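# Carry tube rack through self-closing doors to desk

## Task

Move the tube rack from the counter, passing through the self-closing doors, and set it on the desk. It counts only if the rack finishes upright with each tube seated all the way down in a hole, both doors are closed at the end, neither the rack nor any tube has touched the floor, and no robot has toppled or been left leaning. Any number of the robots may be used. Finish by releasing the rack and backing the robots away.

## Robot and tools

Robots: three identical Hello Robot Stretch 4 units named r1, r2 and r3. Each has an omni-wheel base (rim within 0.23 m of the base origin, about 1.6 m tall), a lift on a mast, an arm that telescopes forward, a three-joint wrist and a two-finger gripper. Cameras per robot: rN_head_camera, rN_head_left_camera, rN_head_right_camera, rN_wrist_camera. Something may occasionally nudge loose objects.

Frames. Base frame: origin on the floor below the base centre, x forward, y left, z up. hand_pose is in this frame (a point between the open fingertips; with wrist joints at 0 its axes match the base's); its printed position may be slightly wrong. Odometry frame = the base frame at the start of the scene. Every robot reports in its own frames, so relative positions between robots come only from images, lidar_m and wrist_depth_mm.

execute_actions: arguments "actions" (a list holding exactly one action, or empty to just read state and images) and optional "cameras" (list of camera names; omitted, null or ["all"] gives all, [] gives none; an unknown name rejects the call). One action is an object keyed by robot name; each robot gets its own entry. Inside an entry: "base" and/or "joints", optionally "pace" and "contact_limits"; or "end_of_arm" by itself. Everything in an action starts at once and may finish at different times.
- base: exactly one command, each a relative offset from where the base last reported itself: translate_m (metres, forward +, -2 to 2), strafe_m (metres, left +, -2 to 2), rotate_rad (radians, counter-clockwise from above +, -3.2 to 3.2).
- joints: absolute targets by name: lift_m 0 to 1.2; arm_m 0 to 0.55; wrist_yaw_rad -1.134 to 4.276 (0 forward, + to the left, 3.14 stowed back, above 3.4 the arm may obstruct); wrist_pitch_rad -1.117 to 4.259 (0 level, 1.57 pointing down); wrist_roll_rad -1.117 to 4.259 (0 fingers level, + clockwise seen from behind); gripper_m -0.038 to 0.141 (fingertip gap in metres; negative means fingers press together). Done tolerances: ±0.004 for lift, arm and gripper; ±0.02 yaw and roll; ±0.05 pitch. Joint values out of range are clipped and reported; any other bad value or unknown key rejects the whole call with no motion.
- pace: "slow", "default", "fast", "max" (base up to 0.1/0.3/0.4/0.6 m/s and 1/2/3/4 rad/s). With lift above 0.2 the base is slowed further, to 0.3 m/s and 1 rad/s at lift 1.2.
- contact_limits: {"arm_m": x}, x from 0 (gentlest) to 0.75; default 0.5.
- end_of_arm: "enable_torque" re-powers wrist/gripper motors that shut off.
No action runs longer than 15 s. Anything omitted from an action may still be driving toward an earlier target without that showing in the status. At scene start, lift_m 0.4 with wrist_yaw_rad 0 in one action unfolds the wrist.

wait: {"seconds"} from 0 to 10; commands nothing, returns state and images.
zoom_image: {"camera", "region": [x0, y0, x1, y1]} in pixels of that camera's latest full image, top-left origin, at most 504 by 504.
finished_scene: {"scene": current scene number}; irreversible; the goal must already hold and keep holding. Replying without a tool call ends everything.
If a result reports a stop, later calls in the same reply are skipped. The world keeps running while you reply.

Results. base_status / joint_status: "done" (base: wheels turned the commanded amount, even if slipping); "off_target" (stopped short, maybe still pushing); "contact_stop_at_<key>" (hit something; that part goes slack, a slack lift may sag, a slack base may roll); "limit_stop_at_<name>", including limit_stop_at_tilt (leaning over 6 degrees; lift, arm and wheels go slack and ignore commands until upright) and limit_stop_at_own_body (self-collision, often with pitch below -0.2 and roll below -0.4 or above 4; move away from the body); "time_out"; "torque_fault" (wrist motor overloaded and went limp; send enable_torque). After these, the old target is dropped. on_its_own lists uncommanded changes; "held at" is a held target, not a position. lidar_m: 12 distances in metres for 30-degree sectors, first straight ahead then counter-clockwise (4th left, 7th behind, 10th right); "-" means nothing seen or closer than 0.25 m; sees about 0.15 m up to robot height, sees other robots, misses clear objects and thin legs. wrist_depth_mm: 7x7 grid of median depths 100 to 2000 mm, "-" unknown. base_odometry counts wheel turns (slip included); heading -3.142 to 3.142, left +. If turned_by_wheels and turned_by_imu differ by more than about 0.1 rad, something was hit or slipped. base_tilt in degrees (forward and right +, fixed bias up to about 1.5). motor_effort: percent of maximum, + toward higher joint values, peak in brackets; wheel_0..2 positive means turning right. A load in a level gripper moves wrist_pitch effort away from 0.

Gripping: command gripper_m below the object's width; deeper squeezes harder and pulls the object inward by up to a third of the difference. Status and gripper reading don't prove a grasp; look at gripper effort. Stuck fingertips on a surface: raise the lift.

Avoid: robots pressing against each other (any further base motion after touching presses hard and can end the run); driving or turning with over 1 kg held and arm_m above 0.2, especially fast; hard pushes or pulls with a high gripper; more than about 2 kg in a level gripper. When carrying together, travel can differ by up to 3 cm per metre, which strains hands and can tip robots. Camera calibration values (K, D, T_world_to_cam) are in the original listing and are approximate.

Each tool is called as name(argument=value, ...) on one line, values as JSON.

## Session

execute_actions(actions=[])

Scene clock: 0.00 s.
r1.base_odometry: x=+0.000 y=+0.000 heading=+0.000 (m, m, rad; r1's odometry frame)
r1.turned_by_wheels: +0.000 (rad since the last result)
r1.turned_by_imu: +0.000 (rad since the last result)
r1.base_tilt: forward=+1.1 right=-0.1 (deg)
r1.lidar_m: 0.74 0.76 1.02 1.33 1.37 1.82 1.60 2.73 1.90 1.80 1.14 0.78
r1.base_status: not commanded
r1.joint_positions: lift_m=+0.244 arm_m=+0.002 wrist_yaw_rad=+3.139 wrist_pitch_rad=-0.004 wrist_roll_rad=+0.010 gripper_m=+0.057
r1.joint_status: not commanded
r1.motor_effort: lift_m=+19 arm_m=-1 wrist_yaw_rad=+2 wrist_pitch_rad=-8 wrist_roll_rad=+0 gripper_m=-1 wheel_0=+0 wheel_1=+0 wheel_2=+1 (%)
r1.hand_pose: x=-0.1151 y=+0.0883 z=+0.4231 quat_wxyz=(+0.001, +0.002, +0.005, +1.000) (m; r1's base frame)
r1.wrist_depth_mm: - 143 - - - - 1661 / - 141 - - - - 1708 / - 122 172 - - - 1708 / 105 138 202 - - - 1708 / 138 156 - - - - 1756 / - - 1921 1808 224 1921 1618 / 1397 1308 1138 1182 1098 1229 1229
r2.base_odometry: x=+0.000 y=+0.000 heading=+0.000 (m, m, rad; r2's odometry frame)
r2.turned_by_wheels: +0.000 (rad since the last result)
r2.turned_by_imu: +0.000 (rad since the last result)
r2.base_tilt: forward=-0.3 right=+1.2 (deg)
r2.lidar_m: 1.75 1.76 1.25 1.20 1.24 1.42 1.33 1.38 1.86 2.86 2.60 1.87
r2.base_status: not commanded
r2.joint_positions: lift_m=+0.231 arm_m=-0.001 wrist_yaw_rad=+3.146 wrist_pitch_rad=+0.018 wrist_roll_rad=-0.016 gripper_m=+0.057
r2.joint_status: not commanded
r2.motor_effort: lift_m=+21 arm_m=-1 wrist_yaw_rad=+0 wrist_pitch_rad=-7 wrist_roll_rad=+2 gripper_m=+0 wheel_0=+0 wheel_1=+0 wheel_2=+0 (%)
r2.hand_pose: x=-0.1194 y=+0.0861 z=+0.4042 quat_wxyz=(-0.002, -0.009, -0.008, +1.000) (m; r2's base frame)
r2.wrist_depth_mm: - 146 1537 1499 1537 1499 1537 / - 124 144 1499 1499 1499 1537 / - 114 143 1499 1537 1537 1537 / - 121 155 1537 1537 1537 1537 / 142 141 1464 1499 1464 1499 1464 / 221 1464 1464 1499 211 1430 1464 / 219 1255 1042 1118 1078 976 1098
r3.base_odometry: x=+0.000 y=+0.000 heading=+0.000 (m, m, rad; r3's odometry frame)
r3.turned_by_wheels: +0.000 (rad since the last result)
r3.turned_by_imu: +0.000 (rad since the last result)
r3.base_tilt: forward=+0.3 right=+0.3 (deg)
r3.lidar_m: 1.56 1.96 1.24 1.11 1.10 1.39 1.40 1.43 1.79 1.97 2.08 2.47
r3.base_status: not commanded
r3.joint_positions: lift_m=+0.264 arm_m=+0.002 wrist_yaw_rad=+3.164 wrist_pitch_rad=+0.017 wrist_roll_rad=-0.019 gripper_m=+0.057
r3.joint_status: not commanded
r3.motor_effort: lift_m=+16 arm_m=+0 wrist_yaw_rad=+2 wrist_pitch_rad=-6 wrist_roll_rad=-2 gripper_m=-3 wheel_0=-1 wheel_1=+0 wheel_2=+0 (%)
r3.hand_pose: x=-0.1178 y=+0.0808 z=+0.4370 quat_wxyz=(-0.011, -0.008, -0.010, +1.000) (m; r3's base frame)
r3.wrist_depth_mm: - 138 - - - 1756 1308 / - 129 266 - - 1756 1308 / - 119 156 - - 1756 1308 / - 132 191 - - 1756 1308 / 135 178 - - - 1863 1308 / 1921 - 1661 - 211 1708 1336 / 1308 1281 1098 1255 1138 1182 1182
pictures: r1_head_camera, r1_head_left_camera, r1_head_right_camera, r1_wrist_camera, r2_head_camera, r2_head_left_camera, r2_head_right_camera, r2_wrist_camera, r3_head_camera, r3_head_left_camera, r3_head_right_camera, r3_wrist_camera
Images, in order (width x height): r1_head_camera 420x560, r1_head_left_camera 420x672, r1_head_right_camera 420x672, r1_wrist_camera 616x392, r2_head_camera 420x560, r2_head_left_camera 420x672, r2_head_right_camera 420x672, r2_wrist_camera 616x392, r3_head_camera 420x560, r3_head_left_camera 420x672, r3_head_right_camera 420x672, r3_wrist_camera 616x392.

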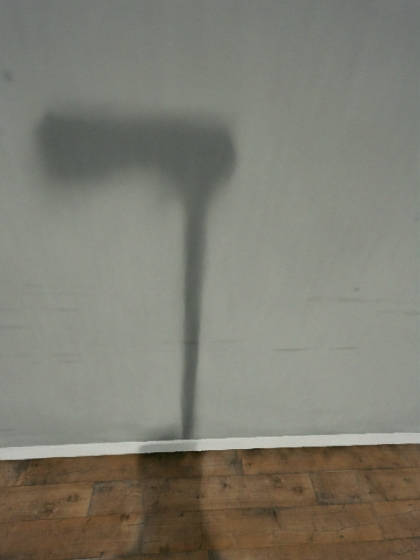

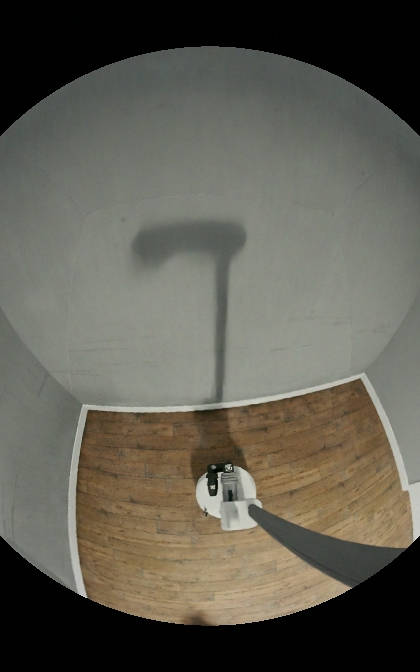

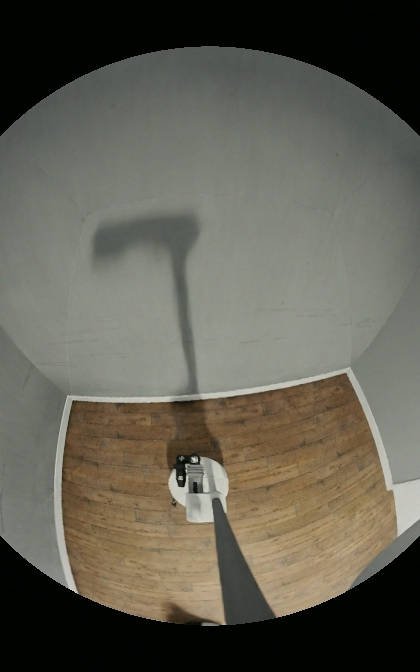

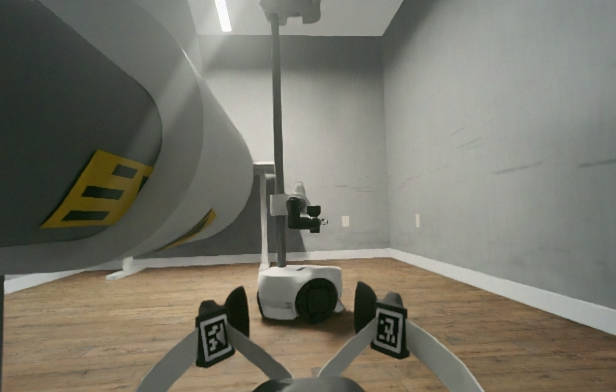

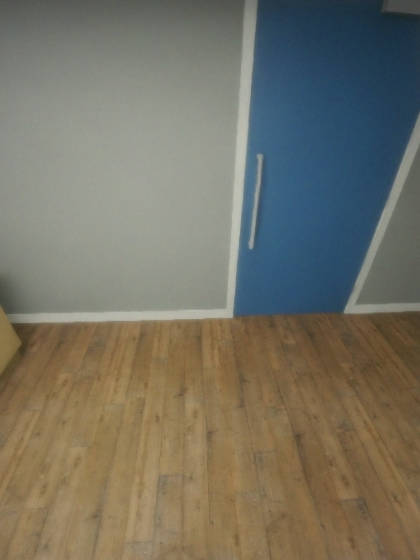

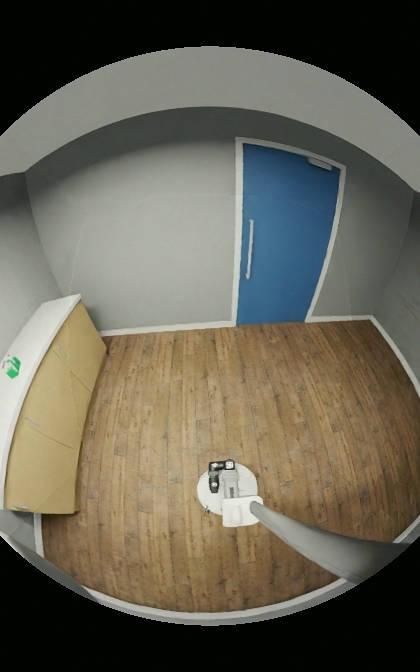

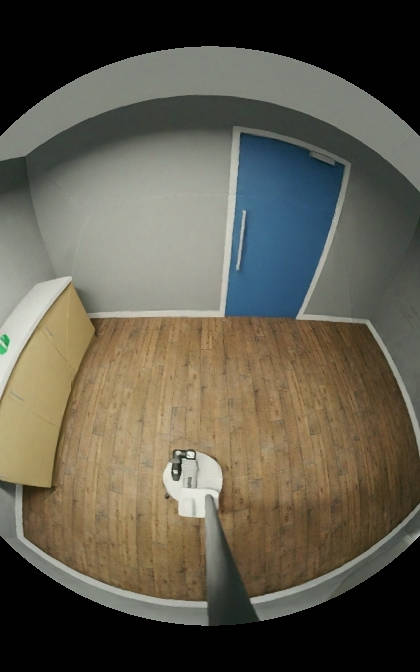

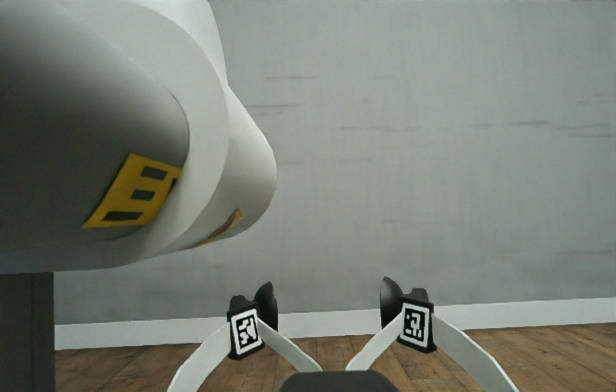

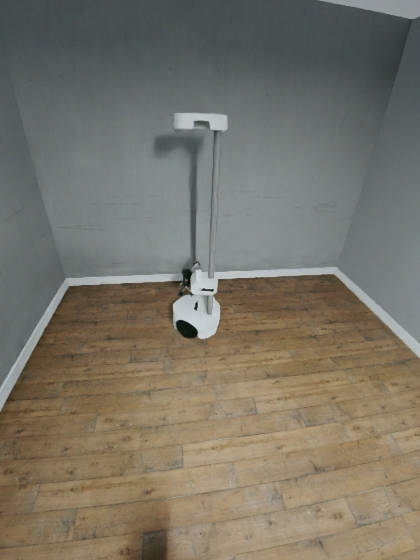

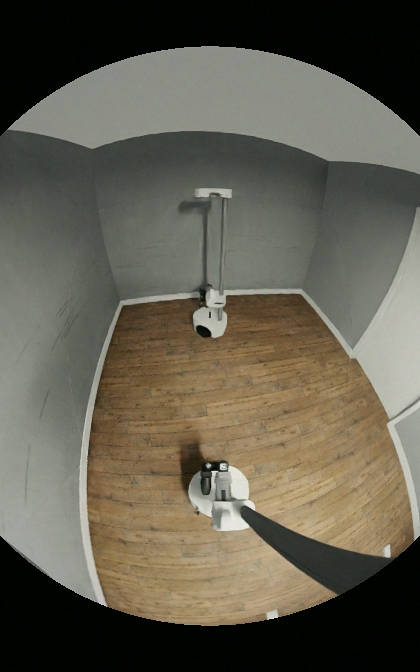

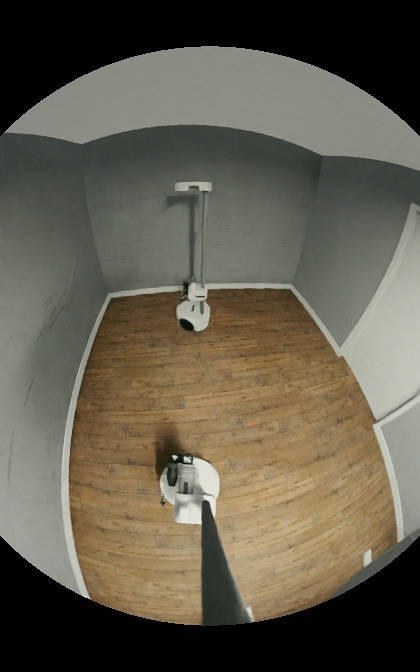

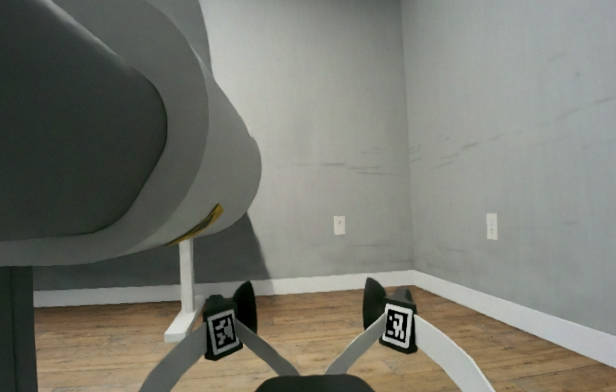

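execute_actions(actions=[{"r2":{"base":{"rotate_rad":1.57},"joints":{"lift_m":0.9,"wrist_yaw_rad":0,"gripper_m":0.14}},"r3":{"base":{"rotate_rad":-1.57}},"r1":{"base":{"rotate_rad":-2.2}}}], cameras=["r2_head_camera","r2_wrist_camera","r3_head_left_camera","r1_head_left_camera"])

Scene clock: 5.83 s.
r1.base_odometry: x=+0.000 y=+0.000 heading=-2.199 (m, m, rad; r1's odometry frame)
r1.turned_by_wheels: -2.199 (rad since the last result)
r1.turned_by_imu: -2.209 (rad since the last result)
r1.base_tilt: forward=+1.1 right=-0.1 (deg)
r1.lidar_m: 2.10 1.81 1.29 0.83 0.70 0.75 0.95 1.32 1.34 1.63 1.58 3.15
r1.base_status: done
r1.joint_positions: lift_m=+0.244 arm_m=+0.002 wrist_yaw_rad=+3.139 wrist_pitch_rad=-0.004 wrist_roll_rad=+0.010 gripper_m=+0.057
r1.joint_status: not commanded
r1.motor_effort: lift_m=+19(19) arm_m=-1(1) wrist_yaw_rad=+1(2) wrist_pitch_rad=-7(7) wrist_roll_rad=+1(0) gripper_m=-2(2) wheel_0=+6(9) wheel_1=+3(7) wheel_2=+4(8) (%)
r1.hand_pose: x=-0.1150 y=+0.0883 z=+0.4231 quat_wxyz=(+0.002, +0.002, +0.005, +1.000) (m; r1's base frame)
r1.wrist_depth_mm: - 143 1430 1182 931 768 654 / - 141 1397 1182 931 768 661 / - 122 172 1160 917 768 654 / 105 138 202 1160 931 768 654 / 138 156 1499 1160 917 768 661 / 1229 1430 1366 1160 224 759 654 / 1205 1308 1118 1060 878 732 661
r2.base_odometry: x=+0.000 y=+0.000 heading=+1.570 (m, m, rad; r2's odometry frame)
r2.turned_by_wheels: +1.570 (rad since the last result)
r2.turned_by_imu: +1.570 (rad since the last result)
r2.base_tilt: forward=-0.4 right=+1.3 (deg)
r2.lidar_m: 1.19 1.24 1.40 1.33 1.39 1.89 2.92 2.60 1.89 1.76 1.78 1.23
r2.base_status: done
r2.joint_positions: lift_m=+0.900 arm_m=-0.001 wrist_yaw_rad=+0.000 wrist_pitch_rad=+0.018 wrist_roll_rad=-0.016 gripper_m=+0.140
r2.joint_status: all done
r2.motor_effort: lift_m=+24(26) arm_m=-1(1) wrist_yaw_rad=+0(6) wrist_pitch_rad=-8(7) wrist_roll_rad=+1(1) gripper_m=+3(3) wheel_0=-1(4) wheel_1=+0(6) wheel_2=+1(8) (%)
r2.hand_pose: x=+0.4579 y=-0.0874 z=+1.0727 quat_wxyz=(+1.000, -0.008, +0.009, +0.000) (m; r2's base frame)
r2.wrist_depth_mm: 1708 1661 1661 1708 1618 1708 1708 / 1708 1708 1708 1708 1661 1661 1661 / 1708 1661 1661 1661 1708 1661 1708 / 1618 1618 1708 1618 1618 1661 1661 / 1576 1618 1661 1618 1618 1430 1708 / 1661 1576 976 991 991 198 1008 / 1661 976 991 168 1008 1008 1025
r3.base_odometry: x=+0.000 y=+0.000 heading=-1.569 (m, m, rad; r3's odometry frame)
r3.turned_by_wheels: -1.569 (rad since the last result)
r3.turned_by_imu: -1.590 (rad since the last result)
r3.base_tilt: forward=+0.3 right=+0.3 (deg)
r3.lidar_m: 1.99 2.09 2.42 1.56 1.96 1.23 1.10 1.10 1.37 1.43 1.42 1.75
r3.base_status: done
r3.joint_positions: lift_m=+0.264 arm_m=+0.002 wrist_yaw_rad=+3.164 wrist_pitch_rad=+0.017 wrist_roll_rad=-0.019 gripper_m=+0.057
r3.joint_status: not commanded
r3.motor_effort: lift_m=+17(17) arm_m=+0(0) wrist_yaw_rad=+1(1) wrist_pitch_rad=-6(5) wrist_roll_rad=-1(1) gripper_m=-3(4) wheel_0=+5(11) wheel_1=+3(10) wheel_2=+4(9) (%)
r3.hand_pose: x=-0.1178 y=+0.0808 z=+0.4370 quat_wxyz=(-0.011, -0.008, -0.010, +1.000) (m; r3's base frame)
r3.wrist_depth_mm: - 138 1281 1336 1397 1464 1537 / - 129 266 1308 1366 1464 1537 / - 118 155 1308 1397 1430 1499 / - 132 191 1308 1366 1430 1464 / 135 178 1255 1281 1336 1430 1464 / 1160 1205 1229 1281 211 1397 1464 / 1138 1160 1118 1255 1160 1182 1182
pictures: r1_head_left_camera, r2_head_camera, r2_wrist_camera, r3_head_left_camera
camera_calibration (this result's frames):
r2_wrist_camera: T_world_to_cam=[[0.0263547, -0.999347, -0.0247382, -0.0634125], [0.0226802, 0.0253382, -0.999422, 1.13259], [0.999395, 0.0257784, 0.0233331, -0.254714], [0, 0, 0, 1]] pos_world=[0.230544, -0.0855027, 1.13631]
Images, in order (width x height): r1_head_left_camera 420x672, r2_head_camera 420x560, r2_wrist_camera 616x392, r3_head_left_camera 420x672.

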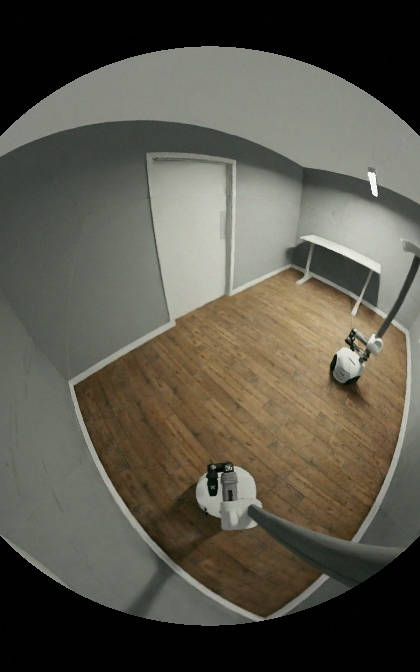

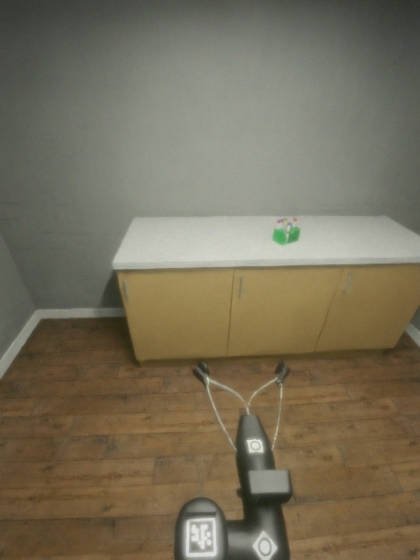

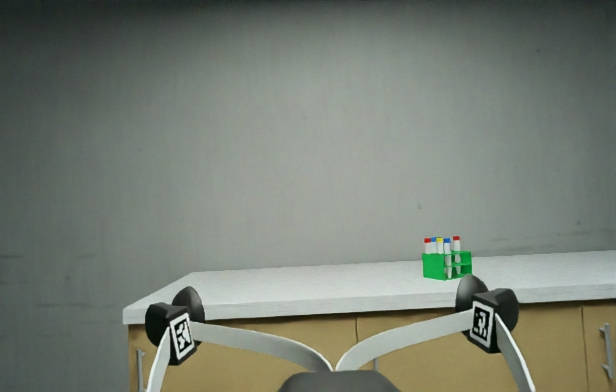

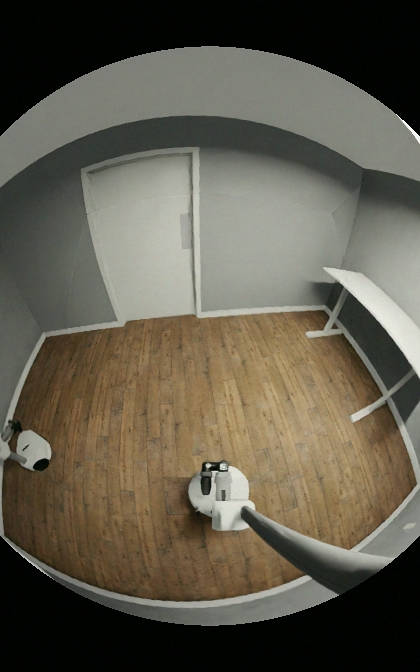

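execute_actions(actions=[{"r2":{"base":{"strafe_m":-0.4},"joints":{"lift_m":0.95,"wrist_pitch_rad":0.4}},"r3":{"base":{"translate_m":1.2}}}], cameras=[])

execute_actions(actions=[{"r2":{"base":{"translate_m":0.6}},"r3":{"base":{"strafe_m":0.68}}}], cameras=["r2_head_camera","r2_wrist_camera","r3_head_left_camera","r3_head_camera"])

Scene clock: 19.17 s.
r1.base_odometry: x=+0.000 y=+0.000 heading=-2.199 (m, m, rad; r1's odometry frame)
r1.turned_by_wheels: +0.000 (rad since the last result)
r1.turned_by_imu: -0.003 (rad since the last result)
r1.base_tilt: forward=+1.1 right=+0.0 (deg)
r1.lidar_m: 2.08 1.78 1.33 0.84 0.74 0.74 0.93 1.31 1.34 1.66 3.20 2.01
r1.base_status: not commanded
r1.joint_positions: lift_m=+0.244 arm_m=+0.002 wrist_yaw_rad=+3.139 wrist_pitch_rad=-0.004 wrist_roll_rad=+0.010 gripper_m=+0.057
r1.joint_status: not commanded
r1.motor_effort: lift_m=+19(19) arm_m=-1(1) wrist_yaw_rad=+2(3) wrist_pitch_rad=-6(6) wrist_roll_rad=+1(0) gripper_m=-2(3) wheel_0=+5(6) wheel_1=+4(4) wheel_2=+4(5) (%)
r1.hand_pose: x=-0.1150 y=+0.0883 z=+0.4231 quat_wxyz=(+0.002, +0.002, +0.005, +1.000) (m; r1's base frame)
r1.wrist_depth_mm: - 142 1430 1182 931 768 661 / - 141 1397 1182 931 778 661 / - 122 172 1160 931 768 668 / 105 138 202 1160 931 768 654 / 138 156 1499 1160 931 759 654 / 1255 1397 1366 1160 224 768 654 / 1205 1308 1118 1098 866 741 654
r2.base_odometry: x=+0.400 y=+0.000 heading=+1.570 (m, m, rad; r2's odometry frame)
r2.turned_by_wheels: +0.000 (rad since the last result)
r2.turned_by_imu: +0.000 (rad since the last result)
r2.base_tilt: forward=-0.4 right=+1.2 (deg)
r2.lidar_m: 1.21 1.24 1.83 1.74 1.81 2.44 2.90 2.04 1.40 1.36 1.42 1.27
r2.base_status: done
r2.joint_positions: lift_m=+0.950 arm_m=-0.001 wrist_yaw_rad=+0.000 wrist_pitch_rad=+0.402 wrist_roll_rad=-0.016 gripper_m=+0.140
r2.joint_status: all done
r2.motor_effort: lift_m=+23(26) arm_m=-1(1) wrist_yaw_rad=+0(0) wrist_pitch_rad=-7(7) wrist_roll_rad=+1(1) gripper_m=+2(1) wheel_0=-1(7) wheel_1=+1(8) wheel_2=+0(1) (%)
r2.hand_pose: x=+0.4349 y=-0.0874 z=+1.0151 quat_wxyz=(+0.980, -0.008, +0.200, +0.002) (m; r2's base frame)
r2.wrist_depth_mm: 1430 1499 1499 1499 1499 1464 1537 / 1537 1537 1576 1576 1618 1576 1576 / 1618 1499 1430 1182 1205 1138 1098 / 1078 1060 1060 1060 1078 1078 1078 / 1098 1098 1118 1118 1118 1138 1182 / 1182 1160 1182 1182 1205 198 1229 / 1464 1255 1229 169 1255 1281 1366
r3.base_odometry: x=+0.003 y=-1.200 heading=-1.569 (m, m, rad; r3's odometry frame)
r3.turned_by_wheels: +0.000 (rad since the last result)
r3.turned_by_imu: -0.003 (rad since the last result)
r3.base_tilt: forward=+0.3 right=+0.4 (deg)
r3.lidar_m: 0.79 0.79 1.07 1.95 1.98 2.58 2.28 2.32 1.37 1.21 1.23 0.92
r3.base_status: done
r3.joint_positions: lift_m=+0.264 arm_m=+0.002 wrist_yaw_rad=+3.164 wrist_pitch_rad=+0.017 wrist_roll_rad=-0.019 gripper_m=+0.057
r3.joint_status: not commanded
r3.motor_effort: lift_m=+17(17) arm_m=+0(0) wrist_yaw_rad=+2(2) wrist_pitch_rad=-6(6) wrist_roll_rad=+1(3) gripper_m=-4(4) wheel_0=+5(10) wheel_1=+3(4) wheel_2=-4(12) (%)
r3.hand_pose: x=-0.1178 y=+0.0808 z=+0.4370 quat_wxyz=(-0.011, -0.008, -0.010, +1.000) (m; r3's base frame)
r3.wrist_depth_mm: - 138 - - - - - / - 129 266 - - - - / - 119 155 - - - - / - 132 191 - - - - / 135 178 - - - - - / 1921 - 1708 - 211 1863 1808 / 1281 1281 1098 1255 1138 1160 1182
pictures: none
No camera images: the call's "cameras" was empty. Leave "cameras" out to get every camera's image.

Scene clock: 22.77 s.
r1.base_odometry: x=+0.000 y=+0.000 heading=-2.199 (m, m, rad; r1's odometry frame)
r1.turned_by_wheels: +0.000 (rad since the last result)
r1.turned_by_imu: -0.001 (rad since the last result)
r1.base_tilt: forward=+1.1 right=+0.0 (deg)
r1.lidar_m: 1.49 1.80 1.34 0.84 0.72 0.74 0.93 1.31 1.36 1.67 3.21 1.55
r1.base_status: not commanded
r1.joint_positions: lift_m=+0.244 arm_m=+0.002 wrist_yaw_rad=+3.139 wrist_pitch_rad=-0.004 wrist_roll_rad=+0.010 gripper_m=+0.057
r1.joint_status: not commanded
r1.motor_effort: lift_m=+19(19) arm_m=-1(1) wrist_yaw_rad=+3(1) wrist_pitch_rad=-6(7) wrist_roll_rad=+1(1) gripper_m=-2(3) wheel_0=+5(6) wheel_1=+4(4) wheel_2=+4(4) (%)
r1.hand_pose: x=-0.1150 y=+0.0883 z=+0.4231 quat_wxyz=(+0.002, +0.002, +0.005, +1.000) (m; r1's base frame)
r1.wrist_depth_mm: - 143 1464 1182 917 768 661 / - 141 1366 1182 931 778 661 / - 122 172 1160 917 768 661 / 105 138 202 1160 931 768 654 / 138 156 1499 1160 931 759 654 / 1255 1430 1366 1182 224 768 654 / 1205 1308 1118 1078 878 732 654
r2.base_odometry: x=+0.400 y=+0.600 heading=+1.570 (m, m, rad; r2's odometry frame)
r2.turned_by_wheels: +0.000 (rad since the last result)
r2.turned_by_imu: -0.001 (rad since the last result)
r2.base_tilt: forward=-0.3 right=+1.2 (deg)
r2.lidar_m: 0.60 0.63 0.85 1.75 1.84 2.44 3.55 2.02 1.43 1.35 0.93 0.64
r2.base_status: done
r2.joint_positions: lift_m=+0.950 arm_m=-0.001 wrist_yaw_rad=+0.000 wrist_pitch_rad=+0.402 wrist_roll_rad=-0.016 gripper_m=+0.140
r2.joint_status: not commanded
r2.motor_effort: lift_m=+23(23) arm_m=-1(1) wrist_yaw_rad=+0(0) wrist_pitch_rad=-6(6) wrist_roll_rad=+1(2) gripper_m=+1(2) wheel_0=-1(8) wheel_1=+0(5) wheel_2=+1(15) (%)
r2.hand_pose: x=+0.4349 y=-0.0874 z=+1.0151 quat_wxyz=(+0.980, -0.008, +0.200, +0.002) (m; r2's base frame)
r2.wrist_depth_mm: 931 931 931 946 946 960 960 / 976 976 991 976 991 1008 1008 / 1025 1025 1008 1008 1025 1025 1042 / 854 798 778 627 699 691 647 / 569 559 539 521 504 492 484 / 452 449 445 452 449 198 484 / 492 492 500 168 512 508 517
r3.base_odometry: x=+0.682 y=-1.198 heading=-1.569 (m, m, rad; r3's odometry frame)
r3.turned_by_wheels: +0.000 (rad since the last result)
r3.turned_by_imu: +0.002 (rad since the last result)
r3.base_tilt: forward=+0.3 right=+0.3 (deg)
r3.lidar_m: 0.76 0.78 0.84 1.65 1.60 1.49 2.40 2.43 2.08 1.89 1.20 0.83
r3.base_status: done
r3.joint_positions: lift_m=+0.264 arm_m=+0.002 wrist_yaw_rad=+3.164 wrist_pitch_rad=+0.017 wrist_roll_rad=-0.019 gripper_m=+0.057
r3.joint_status: not commanded
r3.motor_effort: lift_m=+16(16) arm_m=+0(0) wrist_yaw_rad=+1(1) wrist_pitch_rad=-6(6) wrist_roll_rad=+0(1) gripper_m=-4(5) wheel_0=-5(12) wheel_1=+3(12) wheel_2=+0(1) (%)
r3.hand_pose: x=-0.1178 y=+0.0808 z=+0.4370 quat_wxyz=(-0.011, -0.008, -0.010, +1.000) (m; r3's base frame)
r3.wrist_depth_mm: - 138 - - - - - / - 129 266 - - - - / - 119 156 - - - - / - 132 191 - - - 1576 / 135 178 - - - - - / 1921 - 1708 - 211 1863 1308 / 1281 1308 1098 1255 1138 1160 1182
pictures: r2_head_camera, r2_wrist_camera, r3_head_camera, r3_head_left_camera
camera_calibration (this result's frames):
r2_wrist_camera: T_world_to_cam=[[0.0149888, -0.999352, -0.0327358, -0.0512262], [-0.353341, 0.0253332, -0.935151, 1.17386], [0.935374, 0.0255837, -0.352732, 0.179171], [0, 0, 0, 1]] pos_world=[0.247951, -0.0855145, 1.15926]
Images, in order (width x height): r2_head_camera 420x560, r2_wrist_camera 616x392, r3_head_camera 420x560, r3_head_left_camera 420x672.

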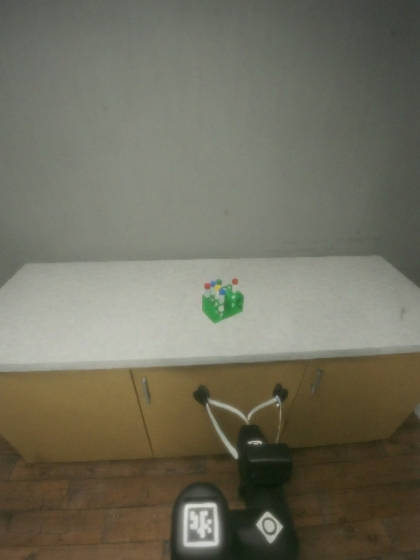

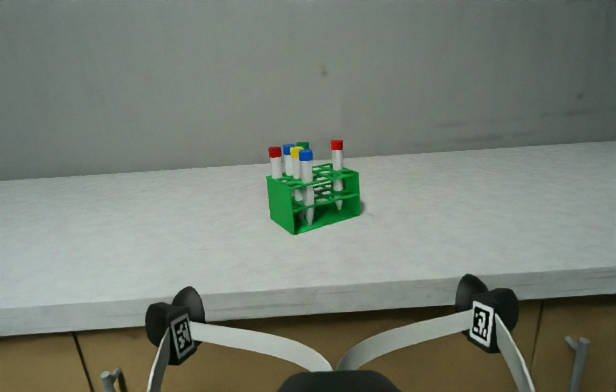

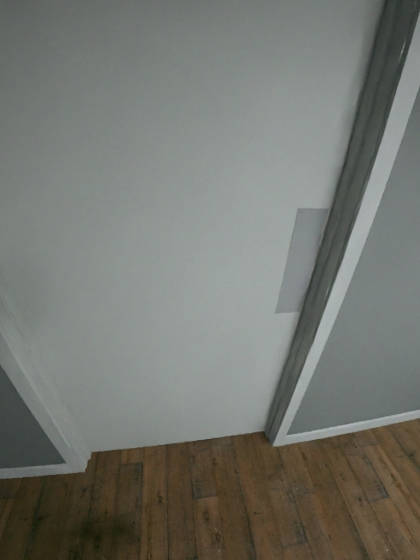

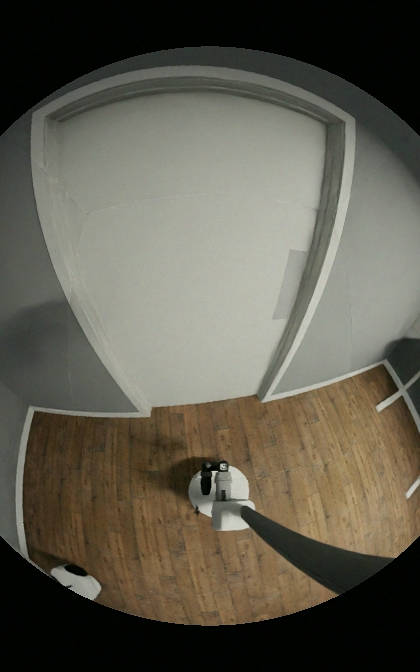

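execute_actions(actions=[{"r2":{"base":{"strafe_m":-0.13},"joints":{"arm_m":0.25,"wrist_yaw_rad":0.5}},"r3":{"base":{"rotate_rad":0.07}}}], cameras=[])

execute_actions(actions=[{"r3":{"base":{"translate_m":1.2},"pace":"slow"},"r1":{"base":{"rotate_rad":0.63}}}], cameras=["r2_head_camera","r2_wrist_camera","r3_head_left_camera","r1_head_left_camera"])

Scene clock: 29.97 s.
r1.base_odometry: x=+0.000 y=+0.000 heading=-2.199 (m, m, rad; r1's odometry frame)
r1.turned_by_wheels: +0.000 (rad since the last result)
r1.turned_by_imu: -0.002 (rad since the last result)
r1.base_tilt: forward=+1.1 right=-0.1 (deg)
r1.lidar_m: 1.52 1.81 1.31 0.80 0.73 0.74 0.94 1.33 1.35 1.66 3.22 1.58
r1.base_status: not commanded
r1.joint_positions: lift_m=+0.244 arm_m=+0.002 wrist_yaw_rad=+3.139 wrist_pitch_rad=-0.004 wrist_roll_rad=+0.010 gripper_m=+0.057
r1.joint_status: not commanded
r1.motor_effort: lift_m=+19(19) arm_m=-1(1) wrist_yaw_rad=+2(2) wrist_pitch_rad=-6(7) wrist_roll_rad=+1(1) gripper_m=-3(3) wheel_0=+6(6) wheel_1=+3(3) wheel_2=+4(4) (%)
r1.hand_pose: x=-0.1150 y=+0.0883 z=+0.4231 quat_wxyz=(+0.002, +0.002, +0.005, +1.000) (m; r1's base frame)
r1.wrist_depth_mm: - 143 1464 1182 917 759 668 / - 141 1366 1182 946 768 654 / - 122 173 1182 931 778 654 / 105 138 202 1182 931 768 654 / 138 156 1537 1182 917 768 654 / 1229 1397 1397 1182 224 768 654 / 1229 1308 1118 1078 878 732 661
r2.base_odometry: x=+0.530 y=+0.600 heading=+1.570 (m, m, rad; r2's odometry frame)
r2.turned_by_wheels: +0.000 (rad since the last result)
r2.turned_by_imu: +0.000 (rad since the last result)
r2.base_tilt: forward=-0.3 right=+1.2 (deg)
r2.lidar_m: 0.61 0.62 0.86 1.89 1.94 2.63 3.54 1.83 1.29 1.22 0.93 0.62
r2.base_status: done
r2.joint_positions: lift_m=+0.950 arm_m=+0.249 wrist_yaw_rad=+0.500 wrist_pitch_rad=+0.402 wrist_roll_rad=-0.016 gripper_m=+0.140
r2.joint_status: all done
r2.motor_effort: lift_m=+23(23) arm_m=+6(5) wrist_yaw_rad=+0(8) wrist_pitch_rad=-6(7) wrist_roll_rad=+1(1) gripper_m=+0(2) wheel_0=+0(12) wheel_1=-1(7) wheel_2=+0(1) (%)
r2.hand_pose: x=+0.6947 y=+0.0506 z=+1.0151 quat_wxyz=(+0.949, -0.057, +0.192, +0.244) (m; r2's base frame)
r2.wrist_depth_mm: 1160 991 842 759 683 621 574 / 1205 1042 946 788 699 654 603 / 1336 1118 976 842 750 683 621 / 842 809 778 741 647 683 621 / 569 554 535 492 342 459 480 / 427 418 392 382 342 198 375 / 343 325 320 169 301 300 309
r3.base_odometry: x=+0.682 y=-1.198 heading=-1.500 (m, m, rad; r3's odometry frame)
r3.turned_by_wheels: +0.069 (rad since the last result)
r3.turned_by_imu: +0.070 (rad since the last result)
r3.base_tilt: forward=+0.3 right=+0.3 (deg)
r3.lidar_m: 0.76 0.77 0.91 1.97 1.50 1.51 2.41 2.46 2.02 1.88 1.13 0.83
r3.base_status: done
r3.joint_positions: lift_m=+0.264 arm_m=+0.002 wrist_yaw_rad=+3.164 wrist_pitch_rad=+0.017 wrist_roll_rad=-0.019 gripper_m=+0.057
r3.joint_status: not commanded
r3.motor_effort: lift_m=+17(17) arm_m=+0(0) wrist_yaw_rad=+1(1) wrist_pitch_rad=-6(6) wrist_roll_rad=+0(0) gripper_m=-3(5) wheel_0=-7(10) wheel_1=-2(6) wheel_2=-6(7) (%)
r3.hand_pose: x=-0.1178 y=+0.0808 z=+0.4370 quat_wxyz=(-0.011, -0.008, -0.010, +1.000) (m; r3's base frame)
r3.wrist_depth_mm: - 138 - - - - - / - 129 266 - - - - / - 118 156 - - - - / - 132 191 - - - - / 135 178 - - - - - / 1921 - 1708 - 211 1921 1397 / 1281 1308 1098 1255 1138 1160 1205
pictures: none
No camera images: the call's "cameras" was empty. Leave "cameras" out to get every camera's image.

action 0: r3: "base": translate_m = 1.2 would last too long for one action: at the pace "slow" translate_m can be at most 0.766 in either direction: name a faster pace, or command the rest in another action

execute_actions(actions=[{"r3":{"base":{"translate_m":0.58}},"r1":{"base":{"rotate_rad":0.63}}}], cameras=[])

execute_actions(actions=[{"r3":{"base":{"translate_m":0.6},"pace":"slow"}}], cameras=["r2_head_camera","r2_wrist_camera","r3_head_left_camera","r1_head_left_camera"])

Scene clock: 36.10 s.
r1.base_odometry: x=+0.000 y=+0.000 heading=-1.570 (m, m, rad; r1's odometry frame)
r1.turned_by_wheels: +0.629 (rad since the last result)
r1.turned_by_imu: +0.629 (rad since the last result)
r1.base_tilt: forward=+1.1 right=+0.0 (deg)
r1.lidar_m: 1.80 1.16 0.80 0.74 0.77 1.01 1.33 1.36 1.79 3.20 2.76 1.90
r1.base_status: done
r1.joint_positions: lift_m=+0.244 arm_m=+0.002 wrist_yaw_rad=+3.139 wrist_pitch_rad=-0.004 wrist_roll_rad=+0.010 gripper_m=+0.057
r1.joint_status: not commanded
r1.motor_effort: lift_m=+20(19) arm_m=-1(1) wrist_yaw_rad=+1(2) wrist_pitch_rad=-6(8) wrist_roll_rad=+1(1) gripper_m=-2(2) wheel_0=-5(9) wheel_1=-3(10) wheel_2=-3(11) (%)
r1.hand_pose: x=-0.1150 y=+0.0883 z=+0.4231 quat_wxyz=(+0.002, +0.002, +0.005, +1.000) (m; r1's base frame)
r1.wrist_depth_mm: - 143 1464 1499 1576 1255 891 / - 142 1499 1499 1537 1281 891 / - 122 172 1537 1537 1255 904 / 105 138 202 1499 1499 1281 904 / 138 156 1464 1464 1499 1281 904 / 1397 1397 1430 1430 224 1281 917 / 1336 1336 1118 1205 1078 1160 917
r2.base_odometry: x=+0.530 y=+0.600 heading=+1.570 (m, m, rad; r2's odometry frame)
r2.turned_by_wheels: +0.000 (rad since the last result)
r2.turned_by_imu: +0.001 (rad since the last result)
r2.base_tilt: forward=-0.4 right=+1.2 (deg)
r2.lidar_m: 0.61 0.65 0.87 1.90 1.97 2.61 3.55 1.82 1.30 1.21 0.91 0.65
r2.base_status: not commanded
r2.joint_positions: lift_m=+0.950 arm_m=+0.249 wrist_yaw_rad=+0.500 wrist_pitch_rad=+0.402 wrist_roll_rad=-0.016 gripper_m=+0.140
r2.joint_status: not commanded
r2.motor_effort: lift_m=+23(23) arm_m=+6(6) wrist_yaw_rad=+0(0) wrist_pitch_rad=-6(6) wrist_roll_rad=+2(0) gripper_m=+3(0) wheel_0=+0(0) wheel_1=+0(0) wheel_2=-1(0) (%)
r2.hand_pose: x=+0.6947 y=+0.0506 z=+1.0151 quat_wxyz=(+0.949, -0.057, +0.192, +0.244) (m; r2's base frame)
r2.wrist_depth_mm: 1118 976 866 778 683 627 585 / 1255 1060 904 798 715 647 603 / 1308 1138 960 854 750 676 627 / 842 798 768 741 654 683 627 / 574 549 535 488 342 455 477 / 430 421 394 387 343 198 377 / 343 327 319 169 300 301 307
r3.base_odometry: x=+0.724 y=-1.776 heading=-1.499 (m, m, rad; r3's odometry frame)
r3.turned_by_wheels: +0.001 (rad since the last result)
r3.turned_by_imu: +0.000 (rad since the last result)
r3.base_tilt: forward=+0.3 right=+0.3 (deg)
r3.lidar_m: - 0.25 0.26 0.55 2.13 1.95 2.97 3.04 1.98 0.82 0.32 0.25
r3.base_status: done
r3.joint_positions: lift_m=+0.264 arm_m=+0.002 wrist_yaw_rad=+3.164 wrist_pitch_rad=+0.017 wrist_roll_rad=-0.019 gripper_m=+0.057
r3.joint_status: not commanded
r3.motor_effort: lift_m=+17(17) arm_m=+0(1) wrist_yaw_rad=+1(1) wrist_pitch_rad=-6(6) wrist_roll_rad=+0(3) gripper_m=-4(3) wheel_0=+23(24) wheel_1=+16(15) wheel_2=-24(23) (%)
r3.hand_pose: x=-0.1178 y=+0.0808 z=+0.4370 quat_wxyz=(-0.011, -0.008, -0.010, +1.000) (m; r3's base frame)
r3.wrist_depth_mm: - 138 - - - - - / - 129 266 - - - - / - 119 155 - - - - / - 132 191 - - - - / 135 178 - - - - - / 1863 - 1708 - 211 1863 1708 / 1281 1281 1118 1229 1138 1182 1205
pictures: none
No camera images: the call's "cameras" was empty. Leave "cameras" out to get every camera's image.

Scene clock: 43.37 s.
r1.base_odometry: x=+0.000 y=+0.000 heading=-1.570 (m, m, rad; r1's odometry frame)
r1.turned_by_wheels: +0.000 (rad since the last result)
r1.turned_by_imu: -0.002 (rad since the last result)
r1.base_tilt: forward=+1.0 right=+0.0 (deg)
r1.lidar_m: 1.81 1.15 0.76 0.72 0.75 0.98 1.32 1.38 1.78 3.20 2.74 1.91
r1.base_status: not commanded
r1.joint_positions: lift_m=+0.244 arm_m=+0.002 wrist_yaw_rad=+3.139 wrist_pitch_rad=-0.004 wrist_roll_rad=+0.010 gripper_m=+0.057
r1.joint_status: not commanded
r1.motor_effort: lift_m=+20(19) arm_m=-1(1) wrist_yaw_rad=+2(1) wrist_pitch_rad=-6(8) wrist_roll_rad=+1(1) gripper_m=-2(2) wheel_0=-5(5) wheel_1=-3(3) wheel_2=-4(4) (%)
r1.hand_pose: x=-0.1150 y=+0.0883 z=+0.4231 quat_wxyz=(+0.002, +0.002, +0.005, +1.000) (m; r1's base frame)
r1.wrist_depth_mm: - 143 1499 1537 1576 1281 891 / - 141 1464 1537 1537 1255 891 / - 122 172 1499 1537 1255 904 / 105 138 202 1499 1537 1281 891 / 138 156 1430 1499 1537 1308 904 / 1430 1397 1430 1464 224 1308 917 / 1397 1336 1118 1160 1098 1138 931
r2.base_odometry: x=+0.530 y=+0.600 heading=+1.570 (m, m, rad; r2's odometry frame)
r2.turned_by_wheels: +0.000 (rad since the last result)
r2.turned_by_imu: +0.001 (rad since the last result)
r2.base_tilt: forward=-0.3 right=+1.2 (deg)
r2.lidar_m: 0.60 0.65 0.86 1.89 1.95 2.64 3.53 1.83 1.28 1.20 0.92 0.65
r2.base_status: not commanded
r2.joint_positions: lift_m=+0.950 arm_m=+0.249 wrist_yaw_rad=+0.500 wrist_pitch_rad=+0.402 wrist_roll_rad=-0.016 gripper_m=+0.140
r2.joint_status: not commanded
r2.motor_effort: lift_m=+23(23) arm_m=+6(6) wrist_yaw_rad=+0(0) wrist_pitch_rad=-6(6) wrist_roll_rad=+0(2) gripper_m=+5(1) wheel_0=+0(0) wheel_1=+0(1) wheel_2=+0(1) (%)
r2.hand_pose: x=+0.6947 y=+0.0506 z=+1.0151 quat_wxyz=(+0.949, -0.057, +0.192, +0.244) (m; r2's base frame)
r2.wrist_depth_mm: 1160 960 854 759 691 621 574 / 1229 1042 891 809 723 661 597 / 1308 1138 960 842 768 676 627 / 842 820 778 732 661 691 627 / 564 554 535 496 340 459 473 / 427 418 389 384 347 198 375 / 345 327 317 168 303 303 309
r3.base_odometry: x=+0.767 y=-2.373 heading=-1.498 (m, m, rad; r3's odometry frame)
r3.turned_by_wheels: +0.001 (rad since the last result)
r3.turned_by_imu: +0.234 (rad since the last result)
r3.base_tilt: forward=+0.3 right=+0.3 (deg)
r3.lidar_m: 0.25 0.25 - 0.25 0.32 2.36 3.57 0.71 0.60 1.04 1.17 0.53
r3.base_status: done
r3.joint_positions: lift_m=+0.263 arm_m=+0.002 wrist_yaw_rad=+3.165 wrist_pitch_rad=+0.017 wrist_roll_rad=-0.019 gripper_m=+0.057
r3.joint_status: not commanded
r3.motor_effort: lift_m=+19(19) arm_m=+1(1) wrist_yaw_rad=+0(69) wrist_pitch_rad=-7(8) wrist_roll_rad=+1(0) gripper_m=-3(4) wheel_0=+11(32) wheel_1=+19(29) wheel_2=-14(30) (%)
r3.hand_pose: x=-0.1179 y=+0.0807 z=+0.4367 quat_wxyz=(-0.012, -0.009, -0.010, +1.000) (m; r3's base frame)
r3.wrist_depth_mm: - 138 - - - - - / - 129 266 - - - - / - 118 155 - - - - / - 132 191 - - - - / 135 179 - - - - - / 1921 - 1661 1983 211 1863 1756 / 1281 1281 1118 1281 1138 1160 1205
pictures: r1_head_left_camera, r2_head_camera, r2_wrist_camera, r3_head_left_camera
camera_calibration (this result's frames):
r2_wrist_camera: T_world_to_cam=[[0.492277, -0.869823, -0.0327356, -0.25533], [-0.322221, -0.147166, -0.935156, 1.24926], [0.808602, 0.470903, -0.352721, -0.00179785], [0, 0, 0, 1]] pos_world=[0.529685, -0.0373959, 1.15926]
Images, in order (width x height): r1_head_left_camera 420x672, r2_head_camera 420x560, r2_wrist_camera 616x392, r3_head_left_camera 420x672.

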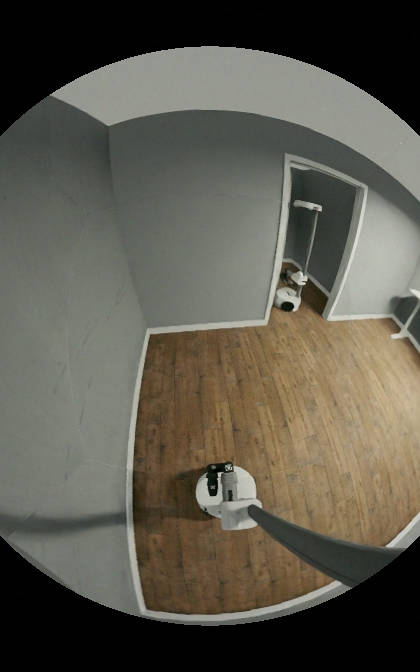

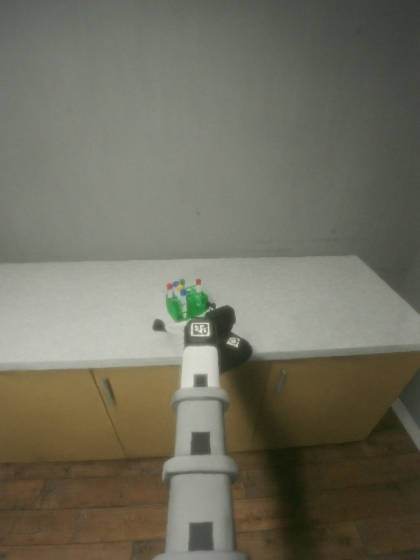

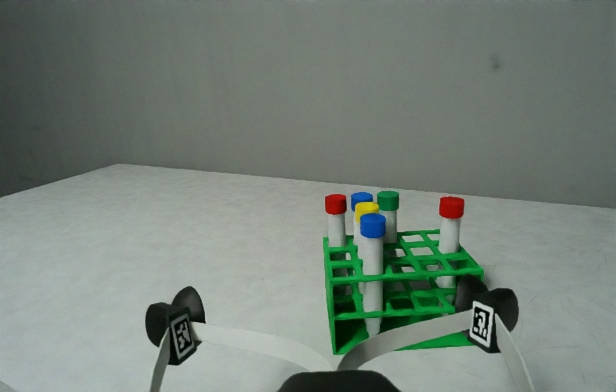

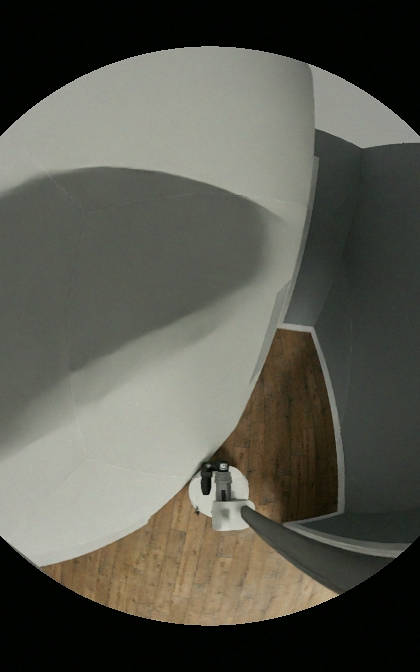

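execute_actions(actions=[{"r2":{"base":{"strafe_m":-0.075},"joints":{"arm_m":0.26,"wrist_yaw_rad":0.56,"lift_m":0.885,"gripper_m":0.141}},"r3":{"base":{"rotate_rad":-0.45},"pace":"slow"},"r1":{"base":{"strafe_m":-0.7}}}], cameras=["r2_wrist_camera","r3_head_left_camera","r1_head_left_camera"])

Scene clock: 53.63 s.
r1.base_odometry: x=-0.700 y=-0.001 heading=-1.570 (m, m, rad; r1's odometry frame)
r1.turned_by_wheels: +0.000 (rad since the last result)
r1.turned_by_imu: -0.003 (rad since the last result)
r1.base_tilt: forward=+1.1 right=+0.0 (deg)
r1.lidar_m: 1.83 1.89 1.52 1.44 1.49 1.38 1.29 1.32 1.73 2.52 2.59 2.18
r1.base_status: done
r1.joint_positions: lift_m=+0.244 arm_m=+0.002 wrist_yaw_rad=+3.139 wrist_pitch_rad=-0.004 wrist_roll_rad=+0.010 gripper_m=+0.057
r1.joint_status: not commanded
r1.motor_effort: lift_m=+19(19) arm_m=-1(1) wrist_yaw_rad=+2(1) wrist_pitch_rad=-7(7) wrist_roll_rad=+0(1) gripper_m=-2(3) wheel_0=+4(13) wheel_1=-1(12) wheel_2=+0(3) (%)
r1.hand_pose: x=-0.1150 y=+0.0883 z=+0.4231 quat_wxyz=(+0.002, +0.002, +0.005, +1.000) (m; r1's base frame)
r1.wrist_depth_mm: - 143 1464 1499 1537 1537 1576 / - 141 1430 1464 1499 1537 1537 / - 122 172 1430 1499 1537 1537 / 105 138 202 1430 1464 1499 1537 / 138 156 1397 1430 1464 1499 1499 / 1336 1366 1366 1430 224 1464 1499 / 1336 1336 1118 1182 1098 1229 1229
r2.base_odometry: x=+0.605 y=+0.600 heading=+1.570 (m, m, rad; r2's odometry frame)
r2.turned_by_wheels: +0.000 (rad since the last result)
r2.turned_by_imu: +0.001 (rad since the last result)
r2.base_tilt: forward=-0.3 right=+1.2 (deg)
r2.lidar_m: 0.62 0.64 0.87 1.95 2.04 2.73 3.54 1.73 1.22 1.15 0.93 0.66
r2.base_status: done
r2.joint_positions: lift_m=+0.885 arm_m=+0.259 wrist_yaw_rad=+0.560 wrist_pitch_rad=+0.402 wrist_roll_rad=-0.016 gripper_m=+0.141
r2.joint_status: all done
r2.motor_effort: lift_m=+17(21) arm_m=+6(6) wrist_yaw_rad=+0(3) wrist_pitch_rad=-6(7) wrist_roll_rad=+2(2) gripper_m=+5(1) wheel_0=+0(7) wheel_1=+0(7) wheel_2=+0(1) (%)
r2.hand_pose: x=+0.7011 y=+0.0669 z=+0.9506 quat_wxyz=(+0.941, -0.063, +0.190, +0.272) (m; r2's base frame)
r2.wrist_depth_mm: 1281 1042 891 788 683 621 569 / 1336 1118 946 820 723 647 597 / 1430 1098 946 359 732 661 615 / 627 591 564 338 353 496 480 / 421 404 392 345 351 359 351 / 317 307 289 294 287 200 274 / 293 242 236 164 223 221 227
r3.base_odometry: x=+0.767 y=-2.373 heading=-1.946 (m, m, rad; r3's odometry frame)
r3.turned_by_wheels: -0.448 (rad since the last result)
r3.turned_by_imu: -0.454 (rad since the last result)
r3.base_tilt: forward=+0.4 right=+0.4 (deg)
r3.lidar_m: 0.42 0.25 - - 0.25 0.38 2.11 3.54 0.59 0.60 1.04 1.21
r3.base_status: done
r3.joint_positions: lift_m=+0.263 arm_m=+0.002 wrist_yaw_rad=+3.165 wrist_pitch_rad=+0.017 wrist_roll_rad=-0.019 gripper_m=+0.057
r3.joint_status: not commanded
r3.motor_effort: lift_m=+18(19) arm_m=+0(0) wrist_yaw_rad=+0(0) wrist_pitch_rad=-7(7) wrist_roll_rad=+1(1) gripper_m=-2(4) wheel_0=+2(13) wheel_1=+20(18) wheel_2=+1(11) (%)
r3.hand_pose: x=-0.1179 y=+0.0808 z=+0.4367 quat_wxyz=(-0.012, -0.009, -0.010, +1.000) (m; r3's base frame)
r3.wrist_depth_mm: - 138 - - - 402 238 / - 129 266 - - 418 245 / - 118 155 - - 433 250 / - 132 191 - - 445 255 / 135 179 - - - 455 258 / 1921 - 1708 - 211 466 260 / 1281 1281 1098 1255 1138 355 260
pictures: r1_head_left_camera, r2_wrist_camera, r3_head_left_camera
camera_calibration (this result's frames):
r2_wrist_camera: T_world_to_cam=[[0.54349, -0.838777, -0.0327359, -0.284366], [-0.312846, -0.166213, -0.935147, 1.18814], [0.778939, 0.518485, -0.352743, -0.0198475], [0, 0, 0, 1]] pos_world=[0.541714, -0.0307451, 1.09477]
Images, in order (width x height): r1_head_left_camera 420x672, r2_wrist_camera 616x392, r3_head_left_camera 420x672.

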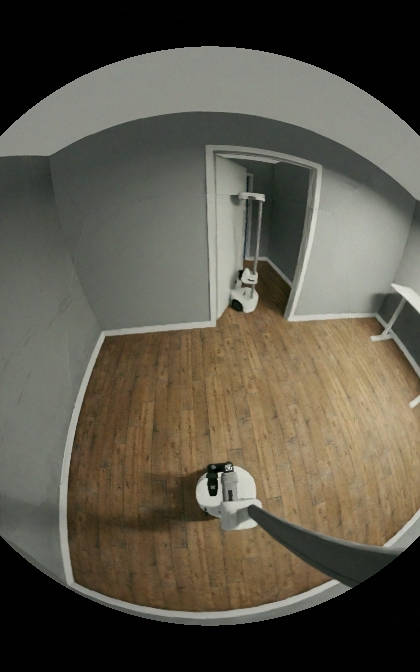

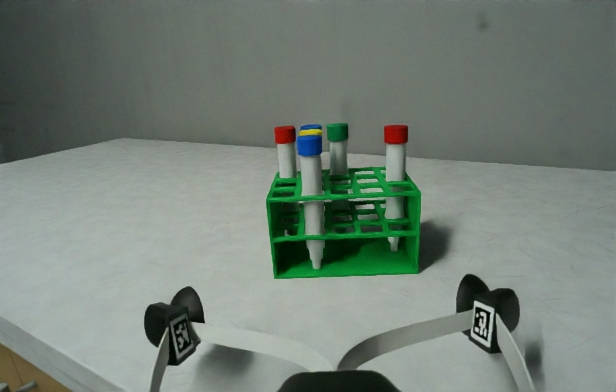

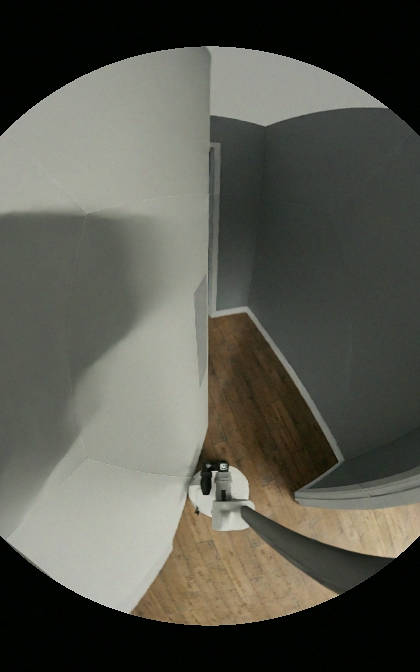

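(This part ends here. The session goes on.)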